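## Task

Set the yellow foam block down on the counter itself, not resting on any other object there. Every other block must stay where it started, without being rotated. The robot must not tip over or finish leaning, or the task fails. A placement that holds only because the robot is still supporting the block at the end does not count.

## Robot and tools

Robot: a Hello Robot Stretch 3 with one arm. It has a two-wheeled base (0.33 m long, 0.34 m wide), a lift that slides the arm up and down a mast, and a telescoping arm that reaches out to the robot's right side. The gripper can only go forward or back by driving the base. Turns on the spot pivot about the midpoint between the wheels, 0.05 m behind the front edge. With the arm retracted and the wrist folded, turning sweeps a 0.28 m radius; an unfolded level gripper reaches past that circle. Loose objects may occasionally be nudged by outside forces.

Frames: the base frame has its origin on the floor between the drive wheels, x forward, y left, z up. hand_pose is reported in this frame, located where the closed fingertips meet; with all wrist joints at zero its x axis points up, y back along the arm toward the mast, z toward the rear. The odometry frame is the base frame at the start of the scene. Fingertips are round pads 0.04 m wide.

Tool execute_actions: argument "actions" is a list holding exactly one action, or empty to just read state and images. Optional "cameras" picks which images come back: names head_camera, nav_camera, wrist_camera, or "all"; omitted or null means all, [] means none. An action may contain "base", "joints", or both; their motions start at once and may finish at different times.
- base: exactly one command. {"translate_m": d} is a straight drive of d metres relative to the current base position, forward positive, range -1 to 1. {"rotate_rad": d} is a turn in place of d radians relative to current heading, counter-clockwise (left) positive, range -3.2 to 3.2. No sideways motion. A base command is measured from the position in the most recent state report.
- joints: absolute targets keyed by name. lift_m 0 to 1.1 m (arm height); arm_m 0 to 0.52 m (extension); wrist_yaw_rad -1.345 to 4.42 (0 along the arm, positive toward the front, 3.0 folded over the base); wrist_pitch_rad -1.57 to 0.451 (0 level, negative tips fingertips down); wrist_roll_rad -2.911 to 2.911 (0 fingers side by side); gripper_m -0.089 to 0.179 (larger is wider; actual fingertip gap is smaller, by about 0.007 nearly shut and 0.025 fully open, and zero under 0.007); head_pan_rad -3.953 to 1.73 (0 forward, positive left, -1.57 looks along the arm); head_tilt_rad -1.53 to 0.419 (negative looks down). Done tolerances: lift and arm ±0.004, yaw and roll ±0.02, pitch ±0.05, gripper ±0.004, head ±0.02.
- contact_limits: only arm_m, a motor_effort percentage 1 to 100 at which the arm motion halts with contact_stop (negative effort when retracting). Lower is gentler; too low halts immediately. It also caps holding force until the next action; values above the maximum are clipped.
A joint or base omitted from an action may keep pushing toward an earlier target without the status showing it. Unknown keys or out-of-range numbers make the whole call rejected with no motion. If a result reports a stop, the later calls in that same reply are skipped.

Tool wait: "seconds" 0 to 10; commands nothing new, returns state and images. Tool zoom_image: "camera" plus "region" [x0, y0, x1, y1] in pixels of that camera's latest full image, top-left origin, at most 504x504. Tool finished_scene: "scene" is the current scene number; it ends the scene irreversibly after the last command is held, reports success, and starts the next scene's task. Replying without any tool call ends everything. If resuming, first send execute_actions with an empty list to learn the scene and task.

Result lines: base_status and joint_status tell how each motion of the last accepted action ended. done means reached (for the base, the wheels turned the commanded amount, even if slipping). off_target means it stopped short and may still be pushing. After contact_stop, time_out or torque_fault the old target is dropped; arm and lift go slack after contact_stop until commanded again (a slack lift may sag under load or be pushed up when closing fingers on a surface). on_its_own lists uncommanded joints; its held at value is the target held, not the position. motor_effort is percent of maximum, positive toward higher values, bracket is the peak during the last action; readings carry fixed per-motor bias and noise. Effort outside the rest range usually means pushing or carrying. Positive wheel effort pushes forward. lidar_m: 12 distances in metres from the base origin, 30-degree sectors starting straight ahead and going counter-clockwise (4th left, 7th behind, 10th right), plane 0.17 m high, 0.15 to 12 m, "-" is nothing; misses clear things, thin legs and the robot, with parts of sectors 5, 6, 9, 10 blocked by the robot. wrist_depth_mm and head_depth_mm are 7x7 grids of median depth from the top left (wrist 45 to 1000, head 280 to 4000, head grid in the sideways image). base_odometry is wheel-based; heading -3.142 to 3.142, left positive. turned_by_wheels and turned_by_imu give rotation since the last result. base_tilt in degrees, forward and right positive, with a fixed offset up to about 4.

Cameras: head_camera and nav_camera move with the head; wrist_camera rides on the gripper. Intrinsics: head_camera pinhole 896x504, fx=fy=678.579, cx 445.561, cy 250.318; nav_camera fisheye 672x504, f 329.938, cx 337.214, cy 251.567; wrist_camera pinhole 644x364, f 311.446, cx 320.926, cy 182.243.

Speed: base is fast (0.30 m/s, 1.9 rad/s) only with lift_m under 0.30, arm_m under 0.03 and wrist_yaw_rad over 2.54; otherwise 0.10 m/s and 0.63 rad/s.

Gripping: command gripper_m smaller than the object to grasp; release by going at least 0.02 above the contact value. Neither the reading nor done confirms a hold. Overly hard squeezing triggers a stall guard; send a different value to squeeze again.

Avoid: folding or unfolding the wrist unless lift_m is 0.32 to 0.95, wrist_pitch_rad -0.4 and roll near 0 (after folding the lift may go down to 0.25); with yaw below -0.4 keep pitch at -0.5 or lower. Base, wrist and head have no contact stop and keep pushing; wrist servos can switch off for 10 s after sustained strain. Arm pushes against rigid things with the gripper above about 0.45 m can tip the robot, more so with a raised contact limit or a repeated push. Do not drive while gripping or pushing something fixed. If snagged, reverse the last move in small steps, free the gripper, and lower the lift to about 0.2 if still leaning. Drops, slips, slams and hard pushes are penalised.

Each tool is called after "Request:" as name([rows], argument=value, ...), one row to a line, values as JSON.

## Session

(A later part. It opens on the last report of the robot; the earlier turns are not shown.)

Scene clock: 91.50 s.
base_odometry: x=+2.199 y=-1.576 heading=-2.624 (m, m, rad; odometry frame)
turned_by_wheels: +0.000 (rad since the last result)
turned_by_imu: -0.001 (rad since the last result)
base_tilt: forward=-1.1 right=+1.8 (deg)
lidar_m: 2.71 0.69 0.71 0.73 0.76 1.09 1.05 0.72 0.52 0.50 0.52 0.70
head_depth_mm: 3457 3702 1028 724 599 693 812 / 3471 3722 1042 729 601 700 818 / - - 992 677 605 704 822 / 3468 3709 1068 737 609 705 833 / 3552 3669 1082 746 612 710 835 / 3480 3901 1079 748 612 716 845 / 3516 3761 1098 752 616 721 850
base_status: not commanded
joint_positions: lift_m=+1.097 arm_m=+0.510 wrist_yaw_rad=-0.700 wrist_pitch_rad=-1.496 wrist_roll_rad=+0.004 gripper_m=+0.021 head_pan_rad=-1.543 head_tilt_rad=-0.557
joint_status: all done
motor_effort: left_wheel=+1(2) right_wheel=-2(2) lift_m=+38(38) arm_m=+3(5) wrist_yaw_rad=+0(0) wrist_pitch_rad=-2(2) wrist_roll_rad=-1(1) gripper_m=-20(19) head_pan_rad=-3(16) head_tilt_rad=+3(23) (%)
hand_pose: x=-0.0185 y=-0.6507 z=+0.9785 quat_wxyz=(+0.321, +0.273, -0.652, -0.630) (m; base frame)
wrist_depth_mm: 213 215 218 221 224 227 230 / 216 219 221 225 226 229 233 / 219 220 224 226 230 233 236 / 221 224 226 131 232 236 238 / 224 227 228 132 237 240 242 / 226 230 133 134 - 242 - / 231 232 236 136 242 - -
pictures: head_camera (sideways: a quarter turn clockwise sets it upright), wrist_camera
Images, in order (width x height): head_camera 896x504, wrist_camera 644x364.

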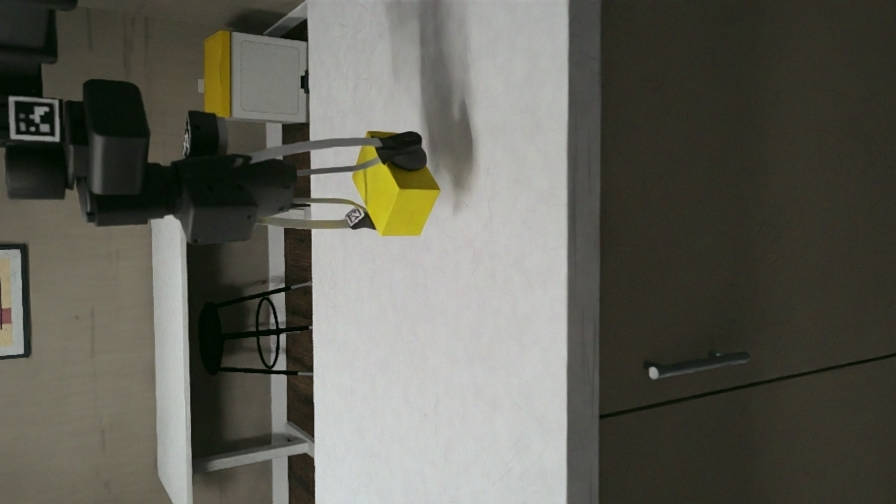

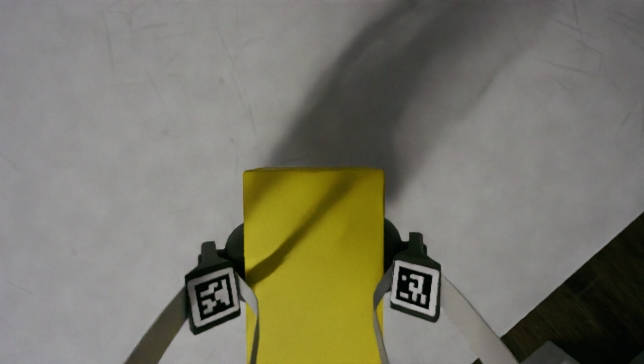

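Request:
execute_actions([
  {"joints": {"lift_m": 1.048}},
], cameras=[])

Request:
execute_actions([
  {"joints": {"gripper_m": 0.115}},
], cameras=["wrist_camera"])

Request:
execute_actions([
  {"joints": {"lift_m": 1.098, "head_tilt_rad": -0.85}},
])

Scene clock: 95.90 s.
base_odometry: x=+2.199 y=-1.576 heading=-2.624 (m, m, rad; odometry frame)
turned_by_wheels: +0.000 (rad since the last result)
turned_by_imu: -0.001 (rad since the last result)
base_tilt: forward=-0.9 right=+1.7 (deg)
lidar_m: 2.71 0.69 0.71 0.73 0.76 1.10 1.05 0.72 0.52 0.50 0.52 0.70
head_depth_mm: 3310 3641 1034 726 599 694 811 / 3426 3634 1038 719 601 698 817 / 3439 - 940 676 606 702 825 / 3505 3824 1058 710 609 708 833 / 3501 3692 1083 747 610 706 838 / 3475 3949 1077 748 614 715 847 / 3573 3764 1087 754 619 720 853
base_status: not commanded
joint_positions: lift_m=+1.048 arm_m=+0.510 wrist_yaw_rad=-0.700 wrist_pitch_rad=-1.496 wrist_roll_rad=+0.004 gripper_m=+0.021 head_pan_rad=-1.543 head_tilt_rad=-0.557
joint_status: all done
motor_effort: left_wheel=+1(1) right_wheel=-2(2) lift_m=+29(35) arm_m=+4(4) wrist_yaw_rad=+0(0) wrist_pitch_rad=-2(2) wrist_roll_rad=-1(1) gripper_m=-19(20) head_pan_rad=-4(3) head_tilt_rad=+3(3) (%)
hand_pose: x=-0.0185 y=-0.6507 z=+0.9295 quat_wxyz=(+0.321, +0.273, -0.652, -0.630) (m; base frame)
wrist_depth_mm: 167 169 171 173 175 177 180 / 169 171 173 175 177 180 182 / 171 173 176 178 180 182 184 / 174 175 177 130 183 185 188 / 176 178 179 132 184 187 190 / 178 180 133 134 - 190 192 / 180 182 184 135 191 193 195
pictures: none
No camera images: the call's "cameras" was empty. Leave "cameras" out to get every camera's image.

Scene clock: 97.33 s.
base_odometry: x=+2.199 y=-1.576 heading=-2.624 (m, m, rad; odometry frame)
turned_by_wheels: +0.000 (rad since the last result)
turned_by_imu: +0.000 (rad since the last result)
base_tilt: forward=-1.2 right=+1.7 (deg)
lidar_m: 2.70 0.69 0.71 0.73 0.76 1.09 1.05 0.72 0.52 0.50 0.52 0.70
head_depth_mm: 3416 3655 1031 728 601 692 810 / 3417 3583 1047 730 603 697 822 / 3498 - 908 680 606 700 824 / 3509 3804 1056 711 606 707 831 / 3536 3708 1070 742 612 709 838 / 3501 3949 1087 752 613 716 844 / 3598 3799 1093 755 616 720 847
base_status: not commanded
joint_positions: lift_m=+1.048 arm_m=+0.510 wrist_yaw_rad=-0.700 wrist_pitch_rad=-1.496 wrist_roll_rad=+0.004 gripper_m=+0.115 head_pan_rad=-1.543 head_tilt_rad=-0.557
joint_status: all done
motor_effort: left_wheel=+2(2) right_wheel=-2(2) lift_m=+30(29) arm_m=+3(3) wrist_yaw_rad=+1(1) wrist_pitch_rad=-2(2) wrist_roll_rad=-1(1) gripper_m=+1(95) head_pan_rad=-3(2) head_tilt_rad=+4(4) (%)
hand_pose: x=-0.0185 y=-0.6507 z=+0.9295 quat_wxyz=(+0.321, +0.273, -0.652, -0.630) (m; base frame)
wrist_depth_mm: 167 169 171 173 175 178 180 / 169 171 173 176 177 180 182 / 171 173 175 177 180 183 185 / 174 176 177 135 182 185 187 / 176 177 179 136 185 188 189 / 178 179 182 138 187 190 193 / 180 183 184 140 190 193 195
pictures: wrist_camera
Images, in order (width x height): wrist_camera 644x364.

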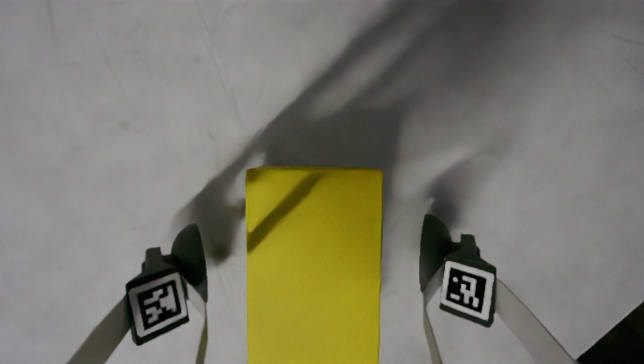

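Scene clock: 98.60 s.
base_odometry: x=+2.199 y=-1.576 heading=-2.624 (m, m, rad; odometry frame)
turned_by_wheels: +0.000 (rad since the last result)
turned_by_imu: +0.000 (rad since the last result)
base_tilt: forward=-1.0 right=+1.8 (deg)
lidar_m: 2.71 0.68 0.71 0.73 0.76 1.09 1.05 0.72 0.52 0.50 0.52 0.70
head_depth_mm: 3057 747 598 683 857 1223 1150 / 3083 727 601 686 865 1227 1148 / 967 669 608 687 870 1230 1155 / 3462 752 610 693 872 1229 1164 / 3390 771 613 695 879 1239 1168 / 3501 779 620 698 885 1247 1172 / 3466 785 622 702 889 1252 1177
base_status: not commanded
joint_positions: lift_m=+1.097 arm_m=+0.510 wrist_yaw_rad=-0.700 wrist_pitch_rad=-1.496 wrist_roll_rad=+0.004 gripper_m=+0.115 head_pan_rad=-1.543 head_tilt_rad=-0.839
joint_status: all done
motor_effort: left_wheel=+2(1) right_wheel=-2(2) lift_m=+38(39) arm_m=+4(4) wrist_yaw_rad=-1(1) wrist_pitch_rad=-2(2) wrist_roll_rad=-1(1) gripper_m=+1(0) head_pan_rad=-3(3) head_tilt_rad=-5(34) (%)
hand_pose: x=-0.0185 y=-0.6507 z=+0.9786 quat_wxyz=(+0.321, +0.273, -0.652, -0.630) (m; base frame)
wrist_depth_mm: 213 215 218 221 225 227 230 / 216 218 221 224 227 231 232 / 218 221 224 227 230 233 235 / 222 224 227 184 234 236 239 / 224 227 229 187 236 239 243 / 228 230 233 189 239 242 - / 230 234 236 239 243 247 -
pictures: head_camera (sideways: a quarter turn clockwise sets it upright), nav_camera (sideways: a quarter turn counterclockwise sets it upright), wrist_camera
Images, in order (width x height): head_camera 896x504, nav_camera 672x504, wrist_camera 644x364.

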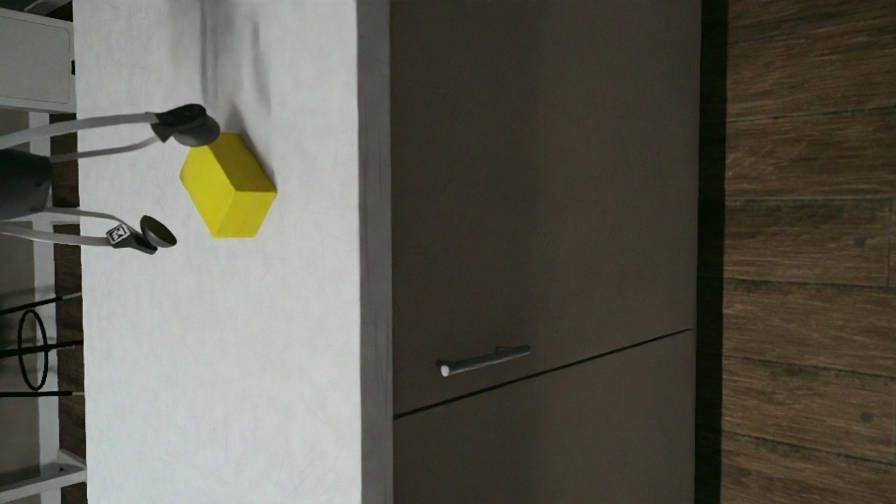

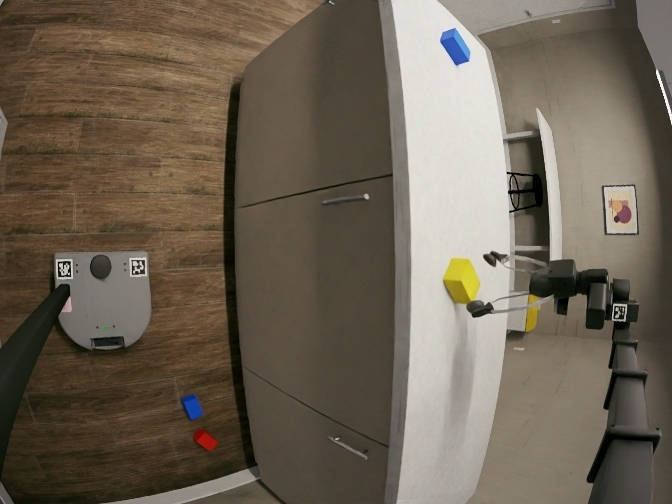

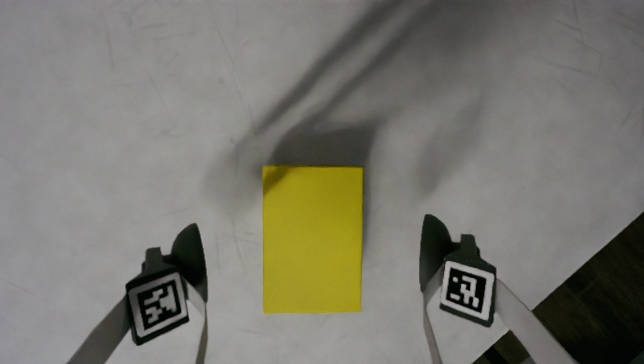

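Request:
finished_scene(scene=2)

The scene is finished: the task was done.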